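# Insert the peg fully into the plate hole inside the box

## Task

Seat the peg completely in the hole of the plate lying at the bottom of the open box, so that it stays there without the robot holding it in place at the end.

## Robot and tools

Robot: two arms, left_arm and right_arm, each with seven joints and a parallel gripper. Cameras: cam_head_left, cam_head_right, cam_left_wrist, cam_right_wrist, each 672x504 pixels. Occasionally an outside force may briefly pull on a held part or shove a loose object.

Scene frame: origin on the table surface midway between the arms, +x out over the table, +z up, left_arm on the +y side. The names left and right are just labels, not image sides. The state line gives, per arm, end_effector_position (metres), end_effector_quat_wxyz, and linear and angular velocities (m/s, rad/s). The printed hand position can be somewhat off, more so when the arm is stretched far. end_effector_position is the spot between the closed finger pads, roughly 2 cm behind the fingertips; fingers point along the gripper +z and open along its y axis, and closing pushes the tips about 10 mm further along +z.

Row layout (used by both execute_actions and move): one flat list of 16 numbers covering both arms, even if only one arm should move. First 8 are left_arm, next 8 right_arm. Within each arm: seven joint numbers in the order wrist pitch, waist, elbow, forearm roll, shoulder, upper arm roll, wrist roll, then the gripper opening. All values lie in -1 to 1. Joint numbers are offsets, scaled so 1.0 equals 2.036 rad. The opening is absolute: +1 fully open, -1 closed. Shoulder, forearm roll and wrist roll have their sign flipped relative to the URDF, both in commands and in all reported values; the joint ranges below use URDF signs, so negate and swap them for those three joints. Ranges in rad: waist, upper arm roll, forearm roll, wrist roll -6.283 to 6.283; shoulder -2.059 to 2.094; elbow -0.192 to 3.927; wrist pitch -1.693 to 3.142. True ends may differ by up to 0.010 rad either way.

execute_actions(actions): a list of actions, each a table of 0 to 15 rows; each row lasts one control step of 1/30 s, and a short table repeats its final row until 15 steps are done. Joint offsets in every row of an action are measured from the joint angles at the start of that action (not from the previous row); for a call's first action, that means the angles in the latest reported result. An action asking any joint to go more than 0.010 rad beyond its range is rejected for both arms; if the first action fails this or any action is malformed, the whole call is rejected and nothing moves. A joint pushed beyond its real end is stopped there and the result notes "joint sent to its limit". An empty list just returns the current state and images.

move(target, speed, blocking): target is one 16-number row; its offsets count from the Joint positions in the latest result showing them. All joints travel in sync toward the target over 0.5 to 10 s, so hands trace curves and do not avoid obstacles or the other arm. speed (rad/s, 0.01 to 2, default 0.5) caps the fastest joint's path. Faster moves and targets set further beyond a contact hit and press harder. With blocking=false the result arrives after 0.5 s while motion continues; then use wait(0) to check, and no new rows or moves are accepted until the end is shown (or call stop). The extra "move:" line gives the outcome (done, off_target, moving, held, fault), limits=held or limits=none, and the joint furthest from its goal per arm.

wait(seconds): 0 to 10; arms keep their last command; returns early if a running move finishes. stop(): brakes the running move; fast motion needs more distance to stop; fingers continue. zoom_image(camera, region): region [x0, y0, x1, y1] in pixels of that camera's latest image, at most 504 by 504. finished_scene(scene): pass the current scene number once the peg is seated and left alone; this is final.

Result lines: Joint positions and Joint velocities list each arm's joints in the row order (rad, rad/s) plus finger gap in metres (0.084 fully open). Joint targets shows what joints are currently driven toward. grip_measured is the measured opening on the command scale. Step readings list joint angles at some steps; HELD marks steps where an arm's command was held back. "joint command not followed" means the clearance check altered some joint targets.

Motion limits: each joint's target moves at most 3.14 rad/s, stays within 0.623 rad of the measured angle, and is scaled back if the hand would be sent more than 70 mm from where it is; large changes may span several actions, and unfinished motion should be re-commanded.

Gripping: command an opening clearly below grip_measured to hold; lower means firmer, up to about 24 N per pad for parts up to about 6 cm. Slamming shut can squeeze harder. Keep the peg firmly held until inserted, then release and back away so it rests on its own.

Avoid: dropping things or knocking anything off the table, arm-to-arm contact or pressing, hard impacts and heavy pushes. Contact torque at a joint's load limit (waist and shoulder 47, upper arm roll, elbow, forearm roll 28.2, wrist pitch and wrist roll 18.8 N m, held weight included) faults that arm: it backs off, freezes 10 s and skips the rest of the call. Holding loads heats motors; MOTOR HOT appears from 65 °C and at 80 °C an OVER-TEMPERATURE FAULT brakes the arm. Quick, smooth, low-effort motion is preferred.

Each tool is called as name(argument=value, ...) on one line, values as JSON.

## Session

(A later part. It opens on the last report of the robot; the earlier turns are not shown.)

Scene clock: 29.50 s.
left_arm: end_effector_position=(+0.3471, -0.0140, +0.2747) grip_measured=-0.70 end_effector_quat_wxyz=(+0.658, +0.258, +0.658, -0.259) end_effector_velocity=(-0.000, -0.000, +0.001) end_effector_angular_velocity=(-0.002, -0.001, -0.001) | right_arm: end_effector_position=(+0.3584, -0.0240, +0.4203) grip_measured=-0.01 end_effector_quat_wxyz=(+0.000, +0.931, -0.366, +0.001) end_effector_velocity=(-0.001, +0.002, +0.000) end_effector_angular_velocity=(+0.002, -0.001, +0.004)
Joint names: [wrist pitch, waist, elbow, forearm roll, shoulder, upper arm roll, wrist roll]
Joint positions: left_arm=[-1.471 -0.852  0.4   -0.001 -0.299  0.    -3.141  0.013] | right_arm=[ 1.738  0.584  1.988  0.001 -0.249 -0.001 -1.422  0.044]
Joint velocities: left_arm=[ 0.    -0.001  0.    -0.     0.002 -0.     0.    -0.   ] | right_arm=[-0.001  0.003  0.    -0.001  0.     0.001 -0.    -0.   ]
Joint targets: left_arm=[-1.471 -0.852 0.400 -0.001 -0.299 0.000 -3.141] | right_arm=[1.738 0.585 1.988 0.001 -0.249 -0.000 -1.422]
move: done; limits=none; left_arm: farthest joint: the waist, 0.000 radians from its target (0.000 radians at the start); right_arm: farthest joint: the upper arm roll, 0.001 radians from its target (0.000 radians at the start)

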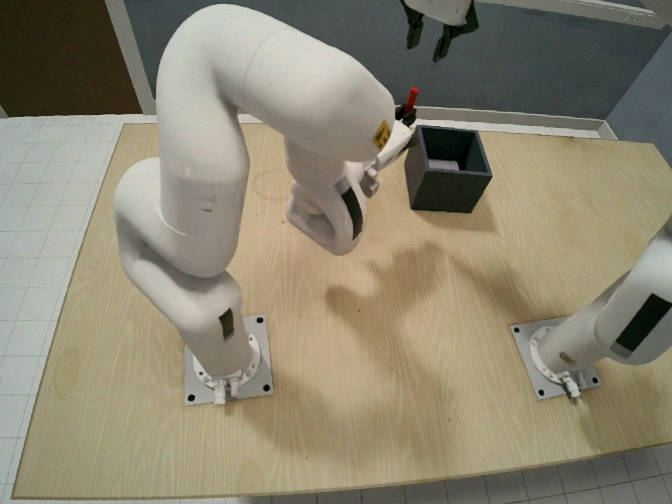

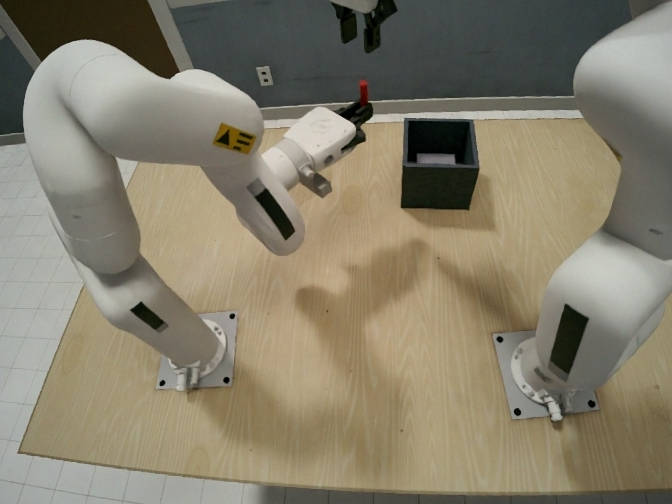

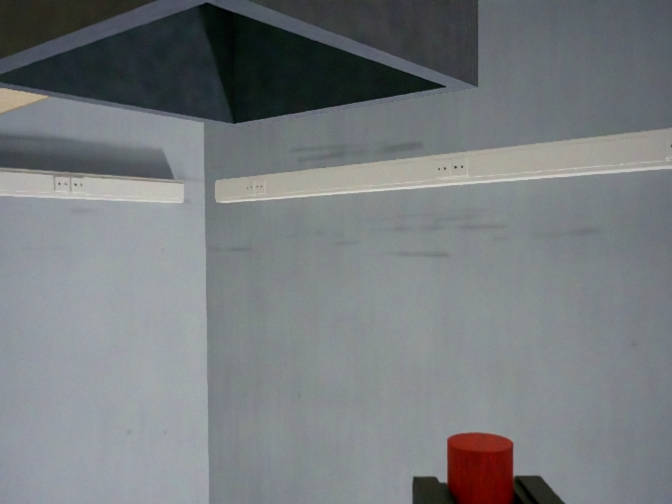

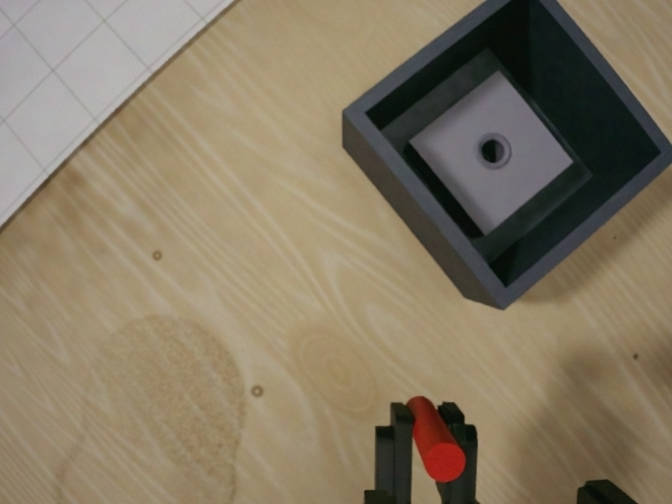

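move(target=[0,0,0,0,0,0,0,-1,-0.1557,0,-0.2015,0,0.0452,0,0,-0.2], speed=0.3)

execute_actions(actions=[[[0,0,0,0,0,0,0,-1,0,0,0,0,0,0,0,-0.5],[0,0,0,0,0,0,0,-1,0,0,0,0,0,0,0,-0.55],[0,0,0,0,0,0,0,-1,0,0,0,0,0,0,0,-0.6],[0,0,0,0,0,0,0,-1,0,0,0,0,0,0,0,-0.65],[0,0,0,0,0,0,0,-1,0,0,0,0,0,0,0,-0.7],[0,0,0,0,0,0,0,-1,0,0,0,0,0,0,0,-0.8],[0,0,0,0,0,0,0,-1,0,0,0,0,0,0,0,-1]],[[0,0,0,0,0,0,0,-1,0,0,0,0,0,0,0,-1]],[[0,0,0,0,0,0,0,0.2,0,0,0,0,0,0,0,-1]]])

move(target=[0,0,0,0,0,0,0,0.2,0.093,0,0.12,0,-0.027,0,0,-1], speed=0.3)

move(target=[0,0.2,0,0,0,0,0,0.2,0,-0.1552,0,0,0,0,0.1567,-1])

move(target=[0,0,0,0,0,0,0,0.2,-0.2504,0,-0.3327,0,0.0827,0,0,-1])

move(target=[0,0,0,0,0,0,0,0.2,-0.0906,0,-0.0363,0,-0.0543,0,0,-1], speed=0.2)

zoom_image(camera="cam_right_wrist", region=[340,354,540,504])

Scene clock: 41.00 s.
left_arm: end_effector_position=(+0.3471, -0.0140, +0.2747) grip_measured=-0.70 end_effector_quat_wxyz=(+0.658, +0.258, +0.658, -0.259) end_effector_velocity=(+0.000, +0.000, -0.000) end_effector_angular_velocity=(+0.001, +0.001, -0.000) | right_arm: end_effector_position=(+0.3583, -0.0241, +0.3223) grip_measured=-0.21 end_effector_quat_wxyz=(+0.000, +0.931, -0.366, +0.000) end_effector_velocity=(-0.001, -0.000, -0.001) end_effector_angular_velocity=(-0.002, +0.002, -0.000)
Joint names: [wrist pitch, waist, elbow, forearm roll, shoulder, upper arm roll, wrist roll]
Joint positions: left_arm=[-1.471 -0.852  0.4   -0.001 -0.299  0.    -3.141  0.013] | right_arm=[ 1.422  0.584  1.578  0.001 -0.157 -0.001 -1.422  0.035]
Joint velocities: left_arm=[ 0.     0.001 -0.    -0.001 -0.001 -0.    -0.     0.   ] | right_arm=[ 0.    -0.    -0.003  0.     0.     0.    -0.    -0.   ]
Joint targets: left_arm=[-1.471 -0.852 0.400 -0.001 -0.299 0.000 -3.141] | right_arm=[1.421 0.584 1.578 0.001 -0.157 -0.001 -1.422]
move: done; limits=none; left_arm: farthest joint: the waist, 0.000 radians from its target (0.000 radians at the start); right_arm: farthest joint: the wrist pitch, 0.001 radians from its target (0.317 radians at the start)

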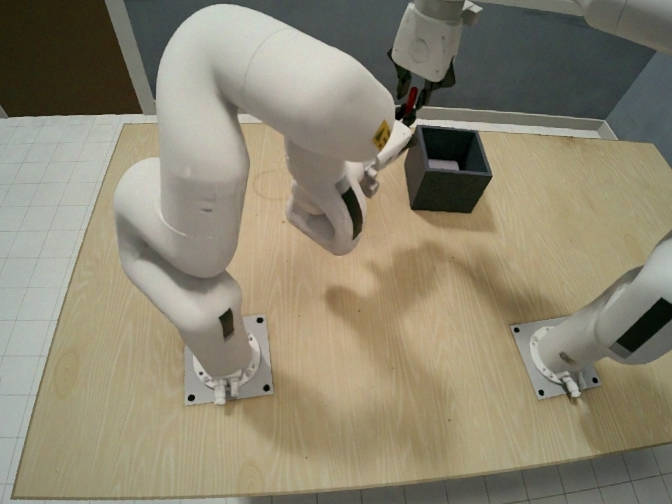

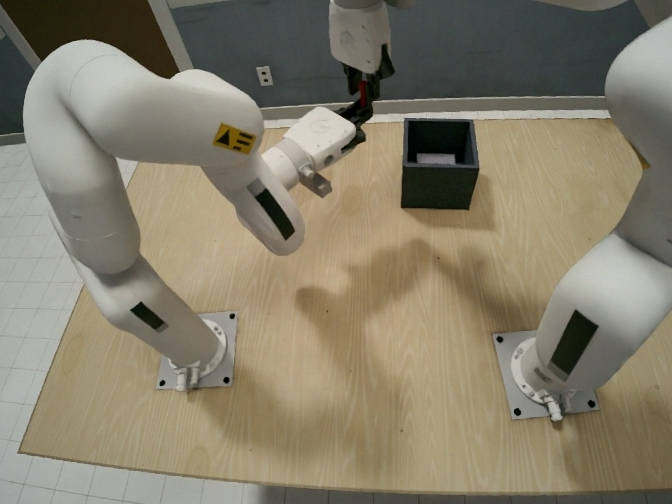

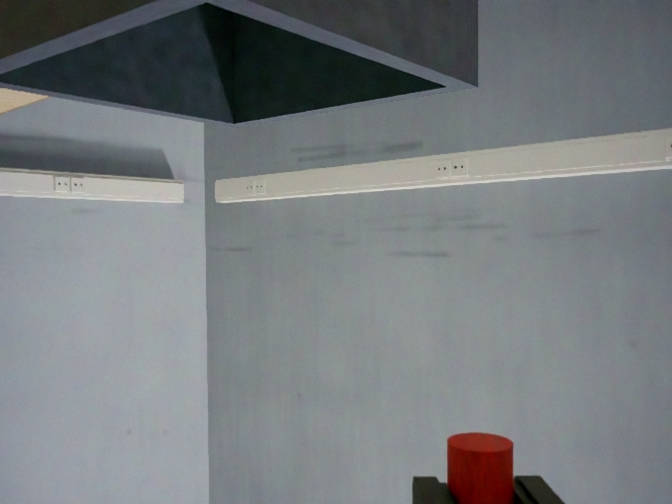

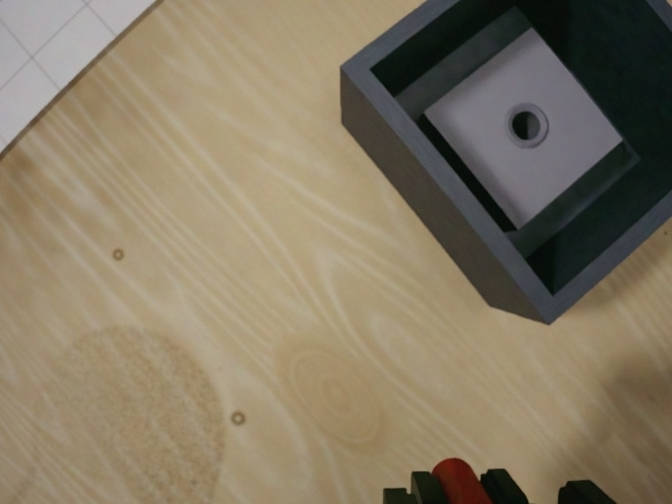

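Scene clock: 42.50 s.
left_arm: end_effector_position=(+0.3472, -0.0139, +0.2746) grip_measured=+0.19 end_effector_quat_wxyz=(+0.658, +0.258, +0.658, -0.259) end_effector_velocity=(-0.000, -0.000, -0.000) end_effector_angular_velocity=(-0.001, +0.002, -0.000) | right_arm: end_effector_position=(+0.3583, -0.0241, +0.3222) grip_measured=-0.70 end_effector_quat_wxyz=(+0.001, +0.931, -0.366, +0.000) end_effector_velocity=(+0.000, -0.000, +0.001) end_effector_angular_velocity=(+0.001, -0.001, -0.000)
Joint names: [wrist pitch, waist, elbow, forearm roll, shoulder, upper arm roll, wrist roll]
Joint positions: left_arm=[-1.47  -0.851  0.4   -0.001 -0.299  0.    -3.141  0.052] | right_arm=[ 1.422  0.584  1.578  0.001 -0.157 -0.001 -1.422  0.013]
Joint velocities: left_arm=[ 0.    -0.    -0.    -0.    -0.001  0.     0.002  0.   ] | right_arm=[-0.001 -0.001 -0.     0.     0.001  0.     0.001  0.   ]
Joint targets: left_arm=[-1.470 -0.851 0.400 -0.001 -0.299 0.000 -3.141] | right_arm=[1.422 0.584 1.578 0.001 -0.157 -0.001 -1.422]
Step readings (joint positions; steps 1 to 15: 1st action; 16 to 30: 2nd action; 31 to 45: 3rd action):
0: left_arm=[-1.471 -0.852 0.400 -0.001 -0.299 0.000 -3.141] | right_arm=[1.422 0.584 1.578 0.001 -0.157 -0.001 -1.422]
1: left_arm=[-1.471 -0.852 0.400 -0.001 -0.299 0.000 -3.141] | right_arm=[1.422 0.584 1.578 0.001 -0.157 -0.001 -1.422]
2: left_arm=[-1.471 -0.852 0.400 -0.001 -0.299 0.000 -3.141] | right_arm=[1.422 0.584 1.578 0.001 -0.157 -0.001 -1.422]
4: left_arm=[-1.471 -0.852 0.400 -0.001 -0.299 0.000 -3.141] | right_arm=[1.422 0.584 1.578 0.001 -0.157 -0.001 -1.422]
8: left_arm=[-1.470 -0.851 0.400 -0.001 -0.299 0.001 -3.141] | right_arm=[1.422 0.584 1.578 0.001 -0.157 -0.001 -1.422]
15: left_arm=[-1.470 -0.851 0.400 -0.001 -0.299 0.000 -3.141] | right_arm=[1.422 0.584 1.578 0.001 -0.157 -0.001 -1.422]
16: left_arm=[-1.470 -0.851 0.400 -0.001 -0.299 0.000 -3.141] | right_arm=[1.422 0.584 1.578 0.001 -0.157 -0.001 -1.422]
17: left_arm=[-1.470 -0.851 0.400 -0.001 -0.299 0.000 -3.141] | right_arm=[1.422 0.584 1.578 0.001 -0.157 -0.001 -1.422]
19: left_arm=[-1.470 -0.851 0.400 -0.001 -0.299 0.000 -3.141] | right_arm=[1.422 0.584 1.578 0.001 -0.157 -0.001 -1.422]
23: left_arm=[-1.470 -0.851 0.400 -0.001 -0.299 0.000 -3.141] | right_arm=[1.422 0.584 1.578 0.001 -0.157 -0.001 -1.422]
30: left_arm=[-1.470 -0.851 0.400 -0.001 -0.299 0.000 -3.141] | right_arm=[1.422 0.584 1.578 0.001 -0.157 -0.001 -1.422]
31: left_arm=[-1.470 -0.851 0.400 -0.001 -0.299 0.000 -3.141] | right_arm=[1.422 0.584 1.578 0.001 -0.157 -0.001 -1.422]
32: left_arm=[-1.471 -0.852 0.400 -0.001 -0.299 0.000 -3.141] | right_arm=[1.422 0.584 1.578 0.001 -0.157 -0.001 -1.422]
34: left_arm=[-1.471 -0.852 0.400 -0.001 -0.299 0.000 -3.141] | right_arm=[1.421 0.584 1.578 0.001 -0.157 -0.001 -1.422]
38: left_arm=[-1.471 -0.852 0.400 -0.001 -0.299 0.000 -3.141] | right_arm=[1.422 0.584 1.578 0.001 -0.157 -0.001 -1.422]
45: Joint positions above

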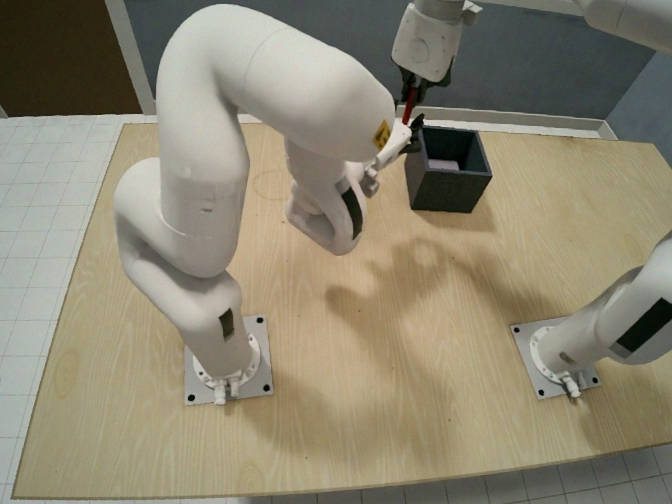

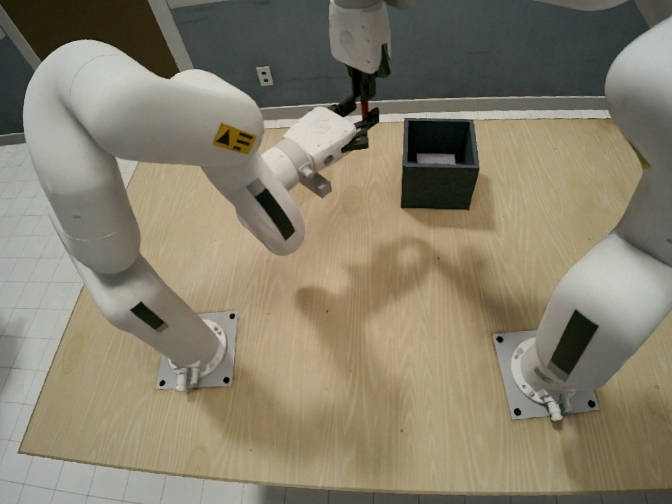

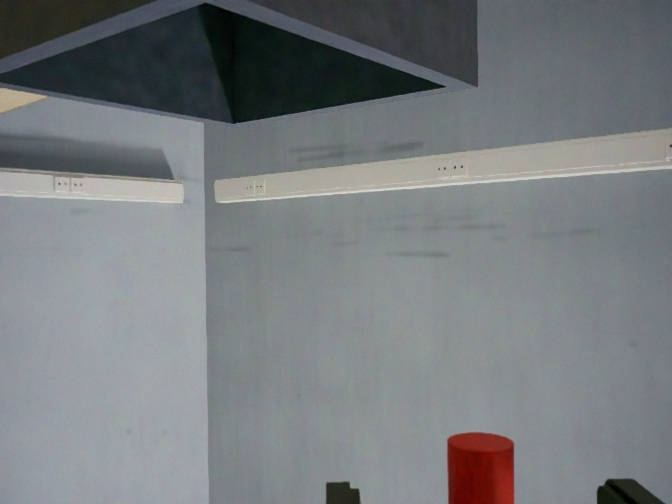

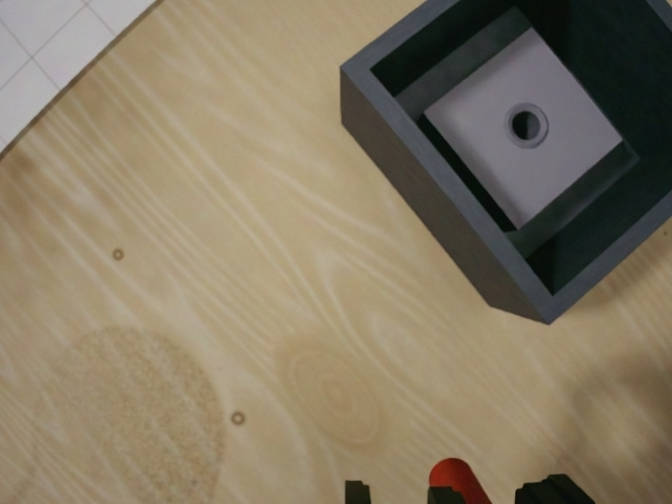

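Scene clock: 43.90 s.
left_arm: end_effector_position=(+0.3472, -0.0139, +0.2746) grip_measured=+0.19 end_effector_quat_wxyz=(+0.658, +0.258, +0.658, -0.259) end_effector_velocity=(-0.000, -0.000, +0.001) end_effector_angular_velocity=(-0.002, -0.001, +0.000) | right_arm: end_effector_position=(+0.3616, -0.0215, +0.3818) grip_measured=-0.70 end_effector_quat_wxyz=(+0.001, +0.931, -0.366, +0.000) end_effector_velocity=(-0.000, +0.000, +0.002) end_effector_angular_velocity=(+0.001, -0.002, +0.000)
Joint names: [wrist pitch, waist, elbow, forearm roll, shoulder, upper arm roll, wrist roll]
Joint positions: left_arm=[-1.47  -0.851  0.4   -0.001 -0.299  0.    -3.141  0.052] | right_arm=[ 1.611  0.584  1.822  0.001 -0.212 -0.001 -1.422  0.013]
Joint velocities: left_arm=[ 0.    -0.001  0.     0.001  0.002  0.     0.001  0.   ] | right_arm=[ 0.002  0.001  0.003  0.     0.002 -0.    -0.    -0.   ]
Joint targets: left_arm=[-1.470 -0.851 0.400 -0.001 -0.299 0.000 -3.141] | right_arm=[1.611 0.584 1.822 0.001 -0.212 -0.001 -1.422]
move: done; limits=none; left_arm: farthest joint: the waist, 0.000 radians from its target (0.000 radians at the start); right_arm: farthest joint: the waist, 0.000 radians from its target (0.000 radians at the start)

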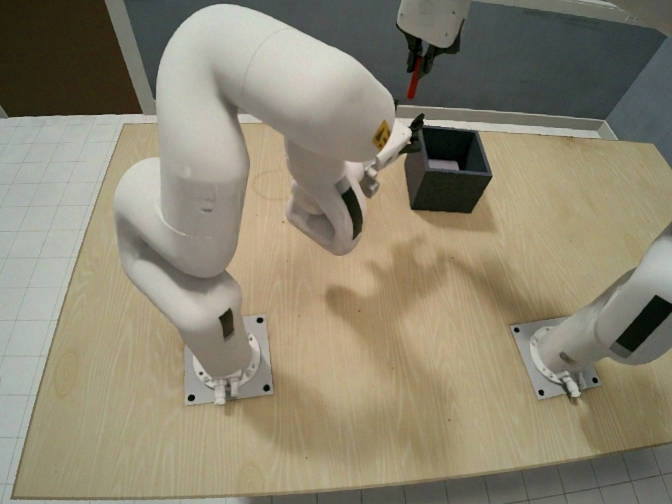

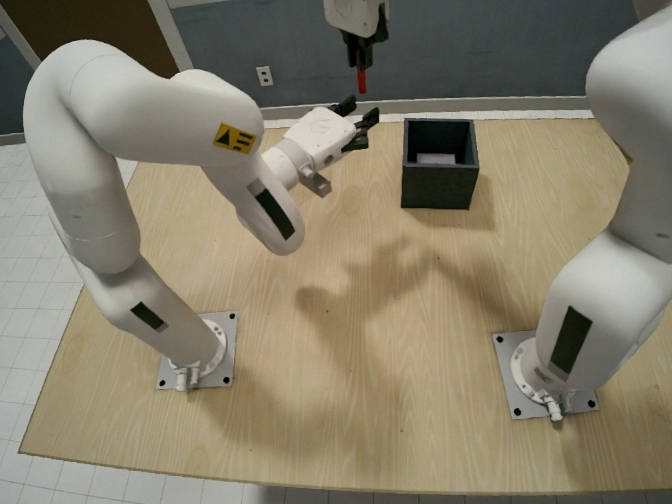

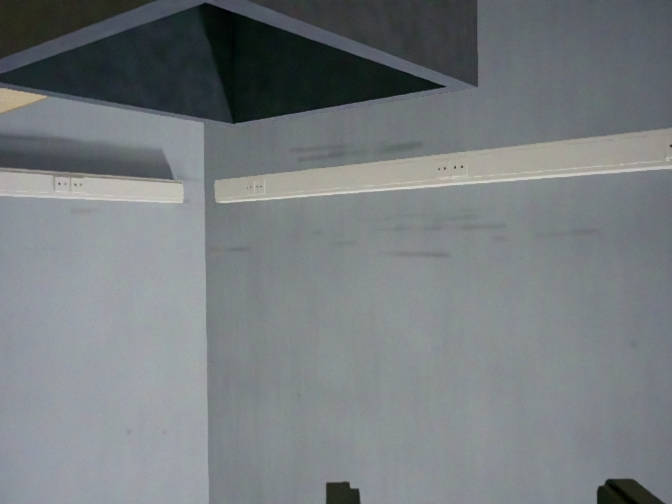

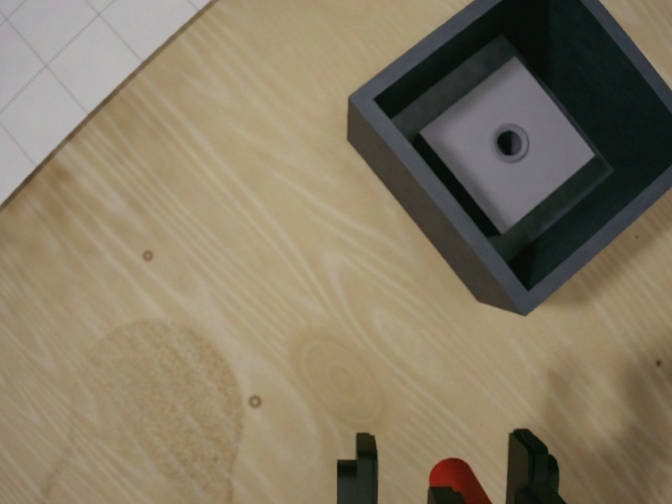

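Scene clock: 45.37 s.
left_arm: end_effector_position=(+0.4517, +0.1586, +0.2746) grip_measured=+0.19 end_effector_quat_wxyz=(+0.697, +0.120, +0.697, -0.121) end_effector_velocity=(+0.001, +0.002, +0.001) end_effector_angular_velocity=(+0.001, -0.003, +0.005) | right_arm: end_effector_position=(+0.4433, -0.1657, +0.3818) grip_measured=-0.70 end_effector_quat_wxyz=(+0.001, +0.931, -0.364, +0.000) end_effector_velocity=(+0.000, -0.002, +0.000) end_effector_angular_velocity=(-0.000, +0.000, -0.002)
Joint names: [wrist pitch, waist, elbow, forearm roll, shoulder, upper arm roll, wrist roll]
Joint positions: left_arm=[-1.47  -0.445  0.4   -0.001 -0.299  0.    -3.141  0.052] | right_arm=[ 1.611  0.269  1.822  0.001 -0.212 -0.    -1.103  0.013]
Joint velocities: left_arm=[ 0.     0.004 -0.     0.     0.003  0.001 -0.002 -0.   ] | right_arm=[ 0.001 -0.002  0.     0.     0.    -0.     0.001  0.   ]
Joint targets: left_arm=[-1.470 -0.444 0.400 -0.001 -0.299 0.000 -3.141] | right_arm=[1.611 0.268 1.822 0.001 -0.212 -0.001 -1.103]
move: done; limits=none; left_arm: farthest joint: the waist, 0.001 radians from its target (0.408 radians at the start); right_arm: farthest joint: the waist, 0.001 radians from its target (0.316 radians at the start)

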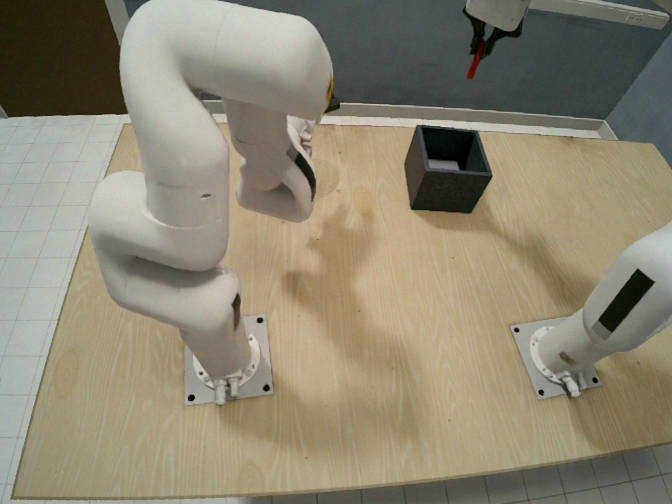

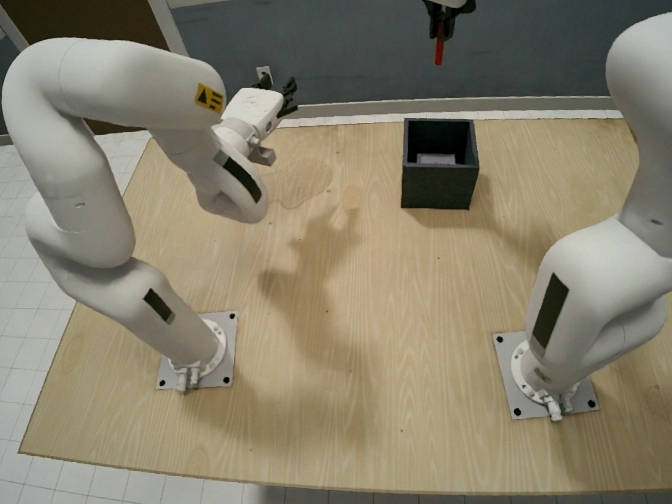

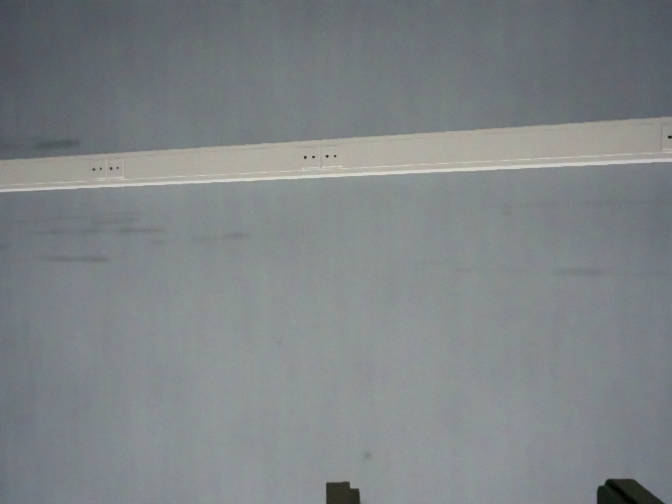

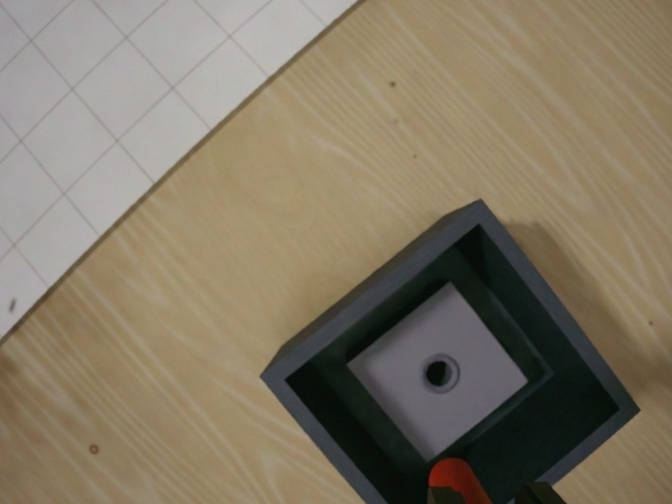

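Scene clock: 47.37 s.
left_arm: end_effector_position=(+0.4517, +0.1586, +0.2746) grip_measured=+0.19 end_effector_quat_wxyz=(+0.697, +0.120, +0.697, -0.121) end_effector_velocity=(+0.000, +0.000, -0.000) end_effector_angular_velocity=(+0.001, -0.000, +0.000) | right_arm: end_effector_position=(+0.4000, -0.1818, +0.2203) grip_measured=-0.70 end_effector_quat_wxyz=(+0.000, +0.931, -0.364, +0.000) end_effector_velocity=(-0.001, -0.000, -0.000) end_effector_angular_velocity=(+0.001, -0.001, -0.001)
Joint names: [wrist pitch, waist, elbow, forearm roll, shoulder, upper arm roll, wrist roll]
Joint positions: left_arm=[-1.47  -0.445  0.4   -0.001 -0.299  0.    -3.141  0.052] | right_arm=[ 1.101  0.269  1.145  0.001 -0.044 -0.    -1.103  0.013]
Joint velocities: left_arm=[ 0.     0.    -0.     0.    -0.    -0.    -0.001  0.   ] | right_arm=[-0.002  0.    -0.004 -0.     0.002 -0.    -0.001 -0.   ]
Joint targets: left_arm=[-1.470 -0.445 0.400 -0.001 -0.299 0.000 -3.141] | right_arm=[1.101 0.269 1.145 0.001 -0.043 -0.000 -1.103]
move: done; limits=none; left_arm: farthest joint: the waist, 0.000 radians from its target (0.000 radians at the start); right_arm: farthest joint: the waist, 0.000 radians from its target (0.000 radians at the start)

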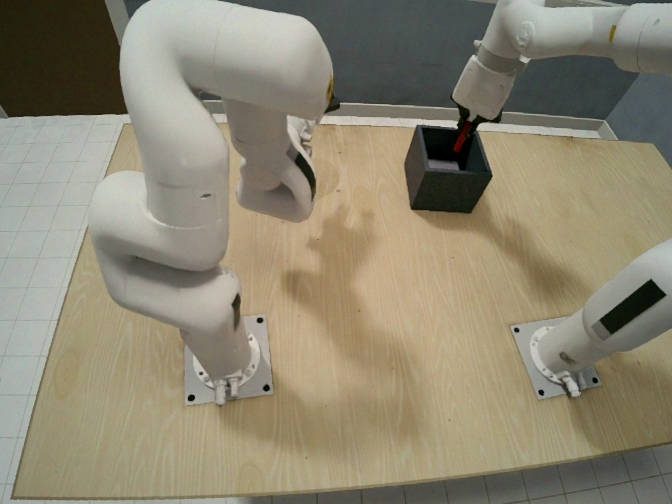

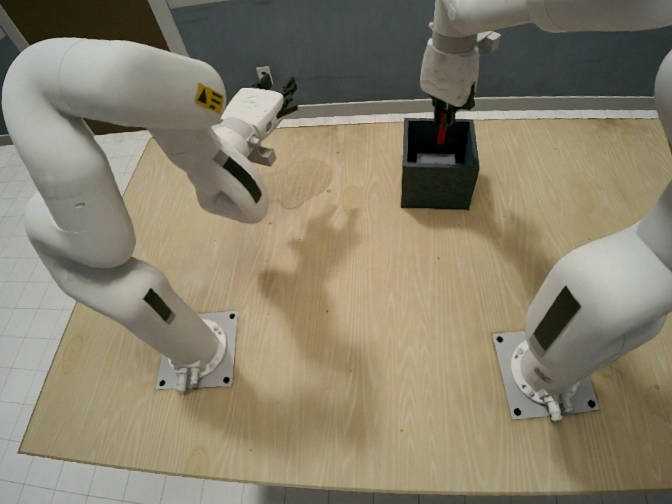

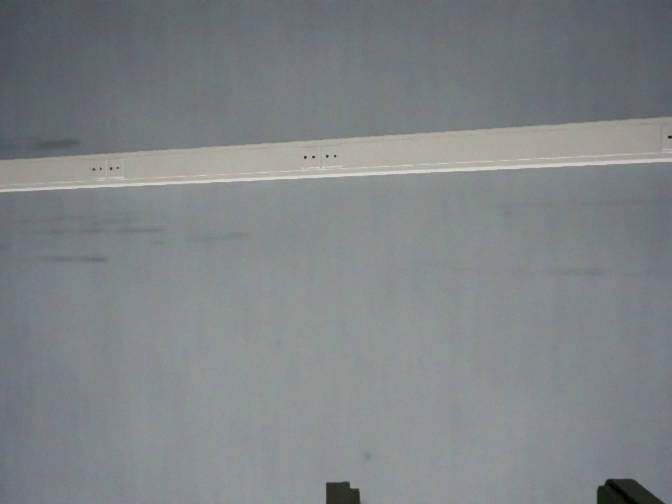

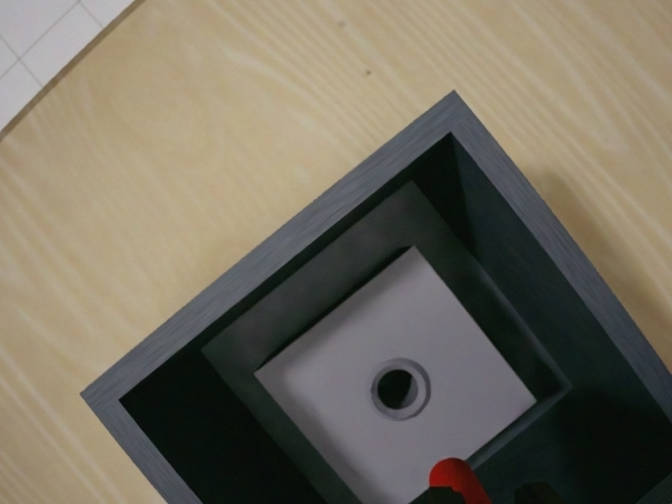

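Scene clock: 48.77 s.
left_arm: end_effector_position=(+0.4517, +0.1586, +0.2746) grip_measured=+0.19 end_effector_quat_wxyz=(+0.697, +0.120, +0.697, -0.121) end_effector_velocity=(+0.000, +0.000, -0.000) end_effector_angular_velocity=(+0.001, +0.000, +0.000) | right_arm: end_effector_position=(+0.4096, -0.1782, +0.1506) grip_measured=-0.70 end_effector_quat_wxyz=(+0.000, +0.932, -0.364, +0.001) end_effector_velocity=(-0.001, -0.000, -0.002) end_effector_angular_velocity=(-0.002, +0.004, +0.001)
Joint names: [wrist pitch, waist, elbow, forearm roll, shoulder, upper arm roll, wrist roll]
Joint positions: left_arm=[-1.47  -0.445  0.4   -0.001 -0.299  0.    -3.141  0.052] | right_arm=[ 0.917  0.269  1.072  0.001 -0.154 -0.    -1.103  0.013]
Joint velocities: left_arm=[ 0.     0.    -0.    -0.    -0.     0.    -0.001 -0.   ] | right_arm=[-0.001  0.001 -0.003  0.    -0.002  0.    -0.    -0.   ]
Joint targets: left_arm=[-1.470 -0.445 0.400 -0.001 -0.299 0.000 -3.141] | right_arm=[0.917 0.269 1.071 0.001 -0.154 -0.000 -1.103]
move: done; limits=none; left_arm: farthest joint: the waist, 0.000 radians from its target (0.000 radians at the start); right_arm: farthest joint: the shoulder, 0.001 radians from its target (0.111 radians at the start)

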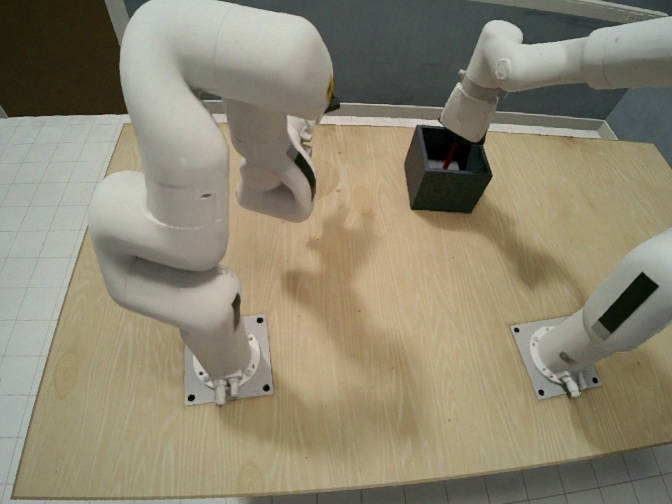

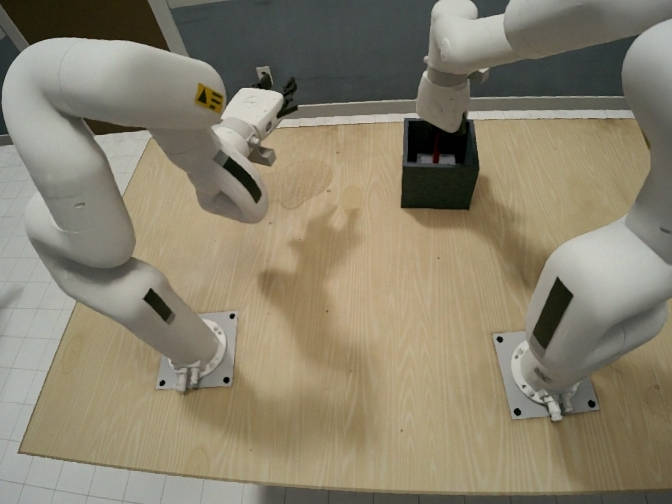

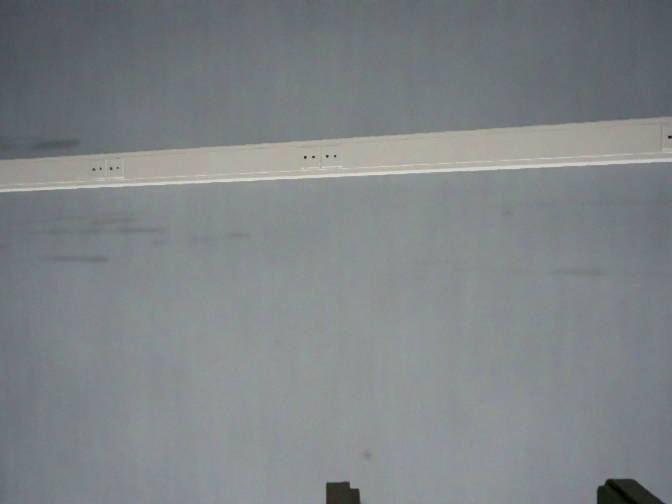

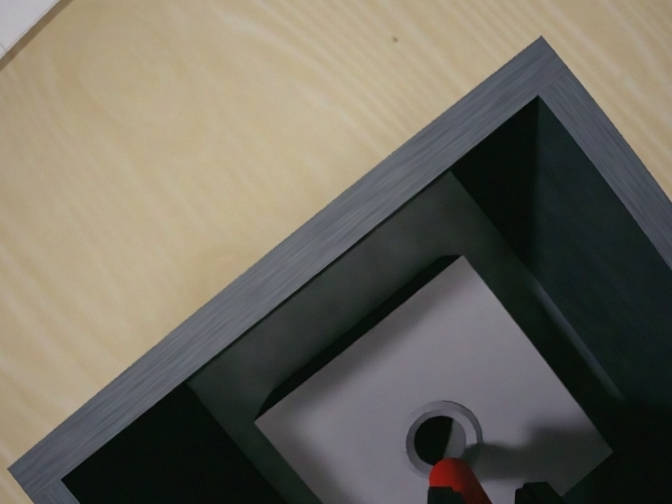

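Region (340, 354, 540, 504) of cam_right_wrist's 672x504 image, scaled by 2.520, with more detail than that image has; it fills the top 378 rows of this view, and the rest is white.

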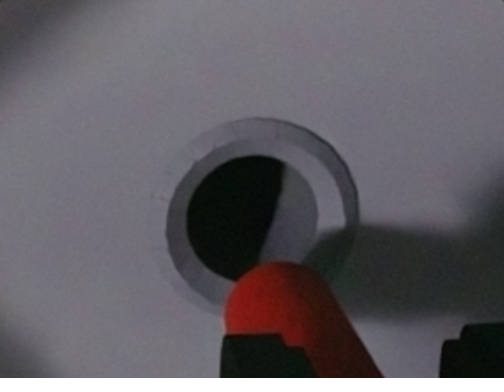

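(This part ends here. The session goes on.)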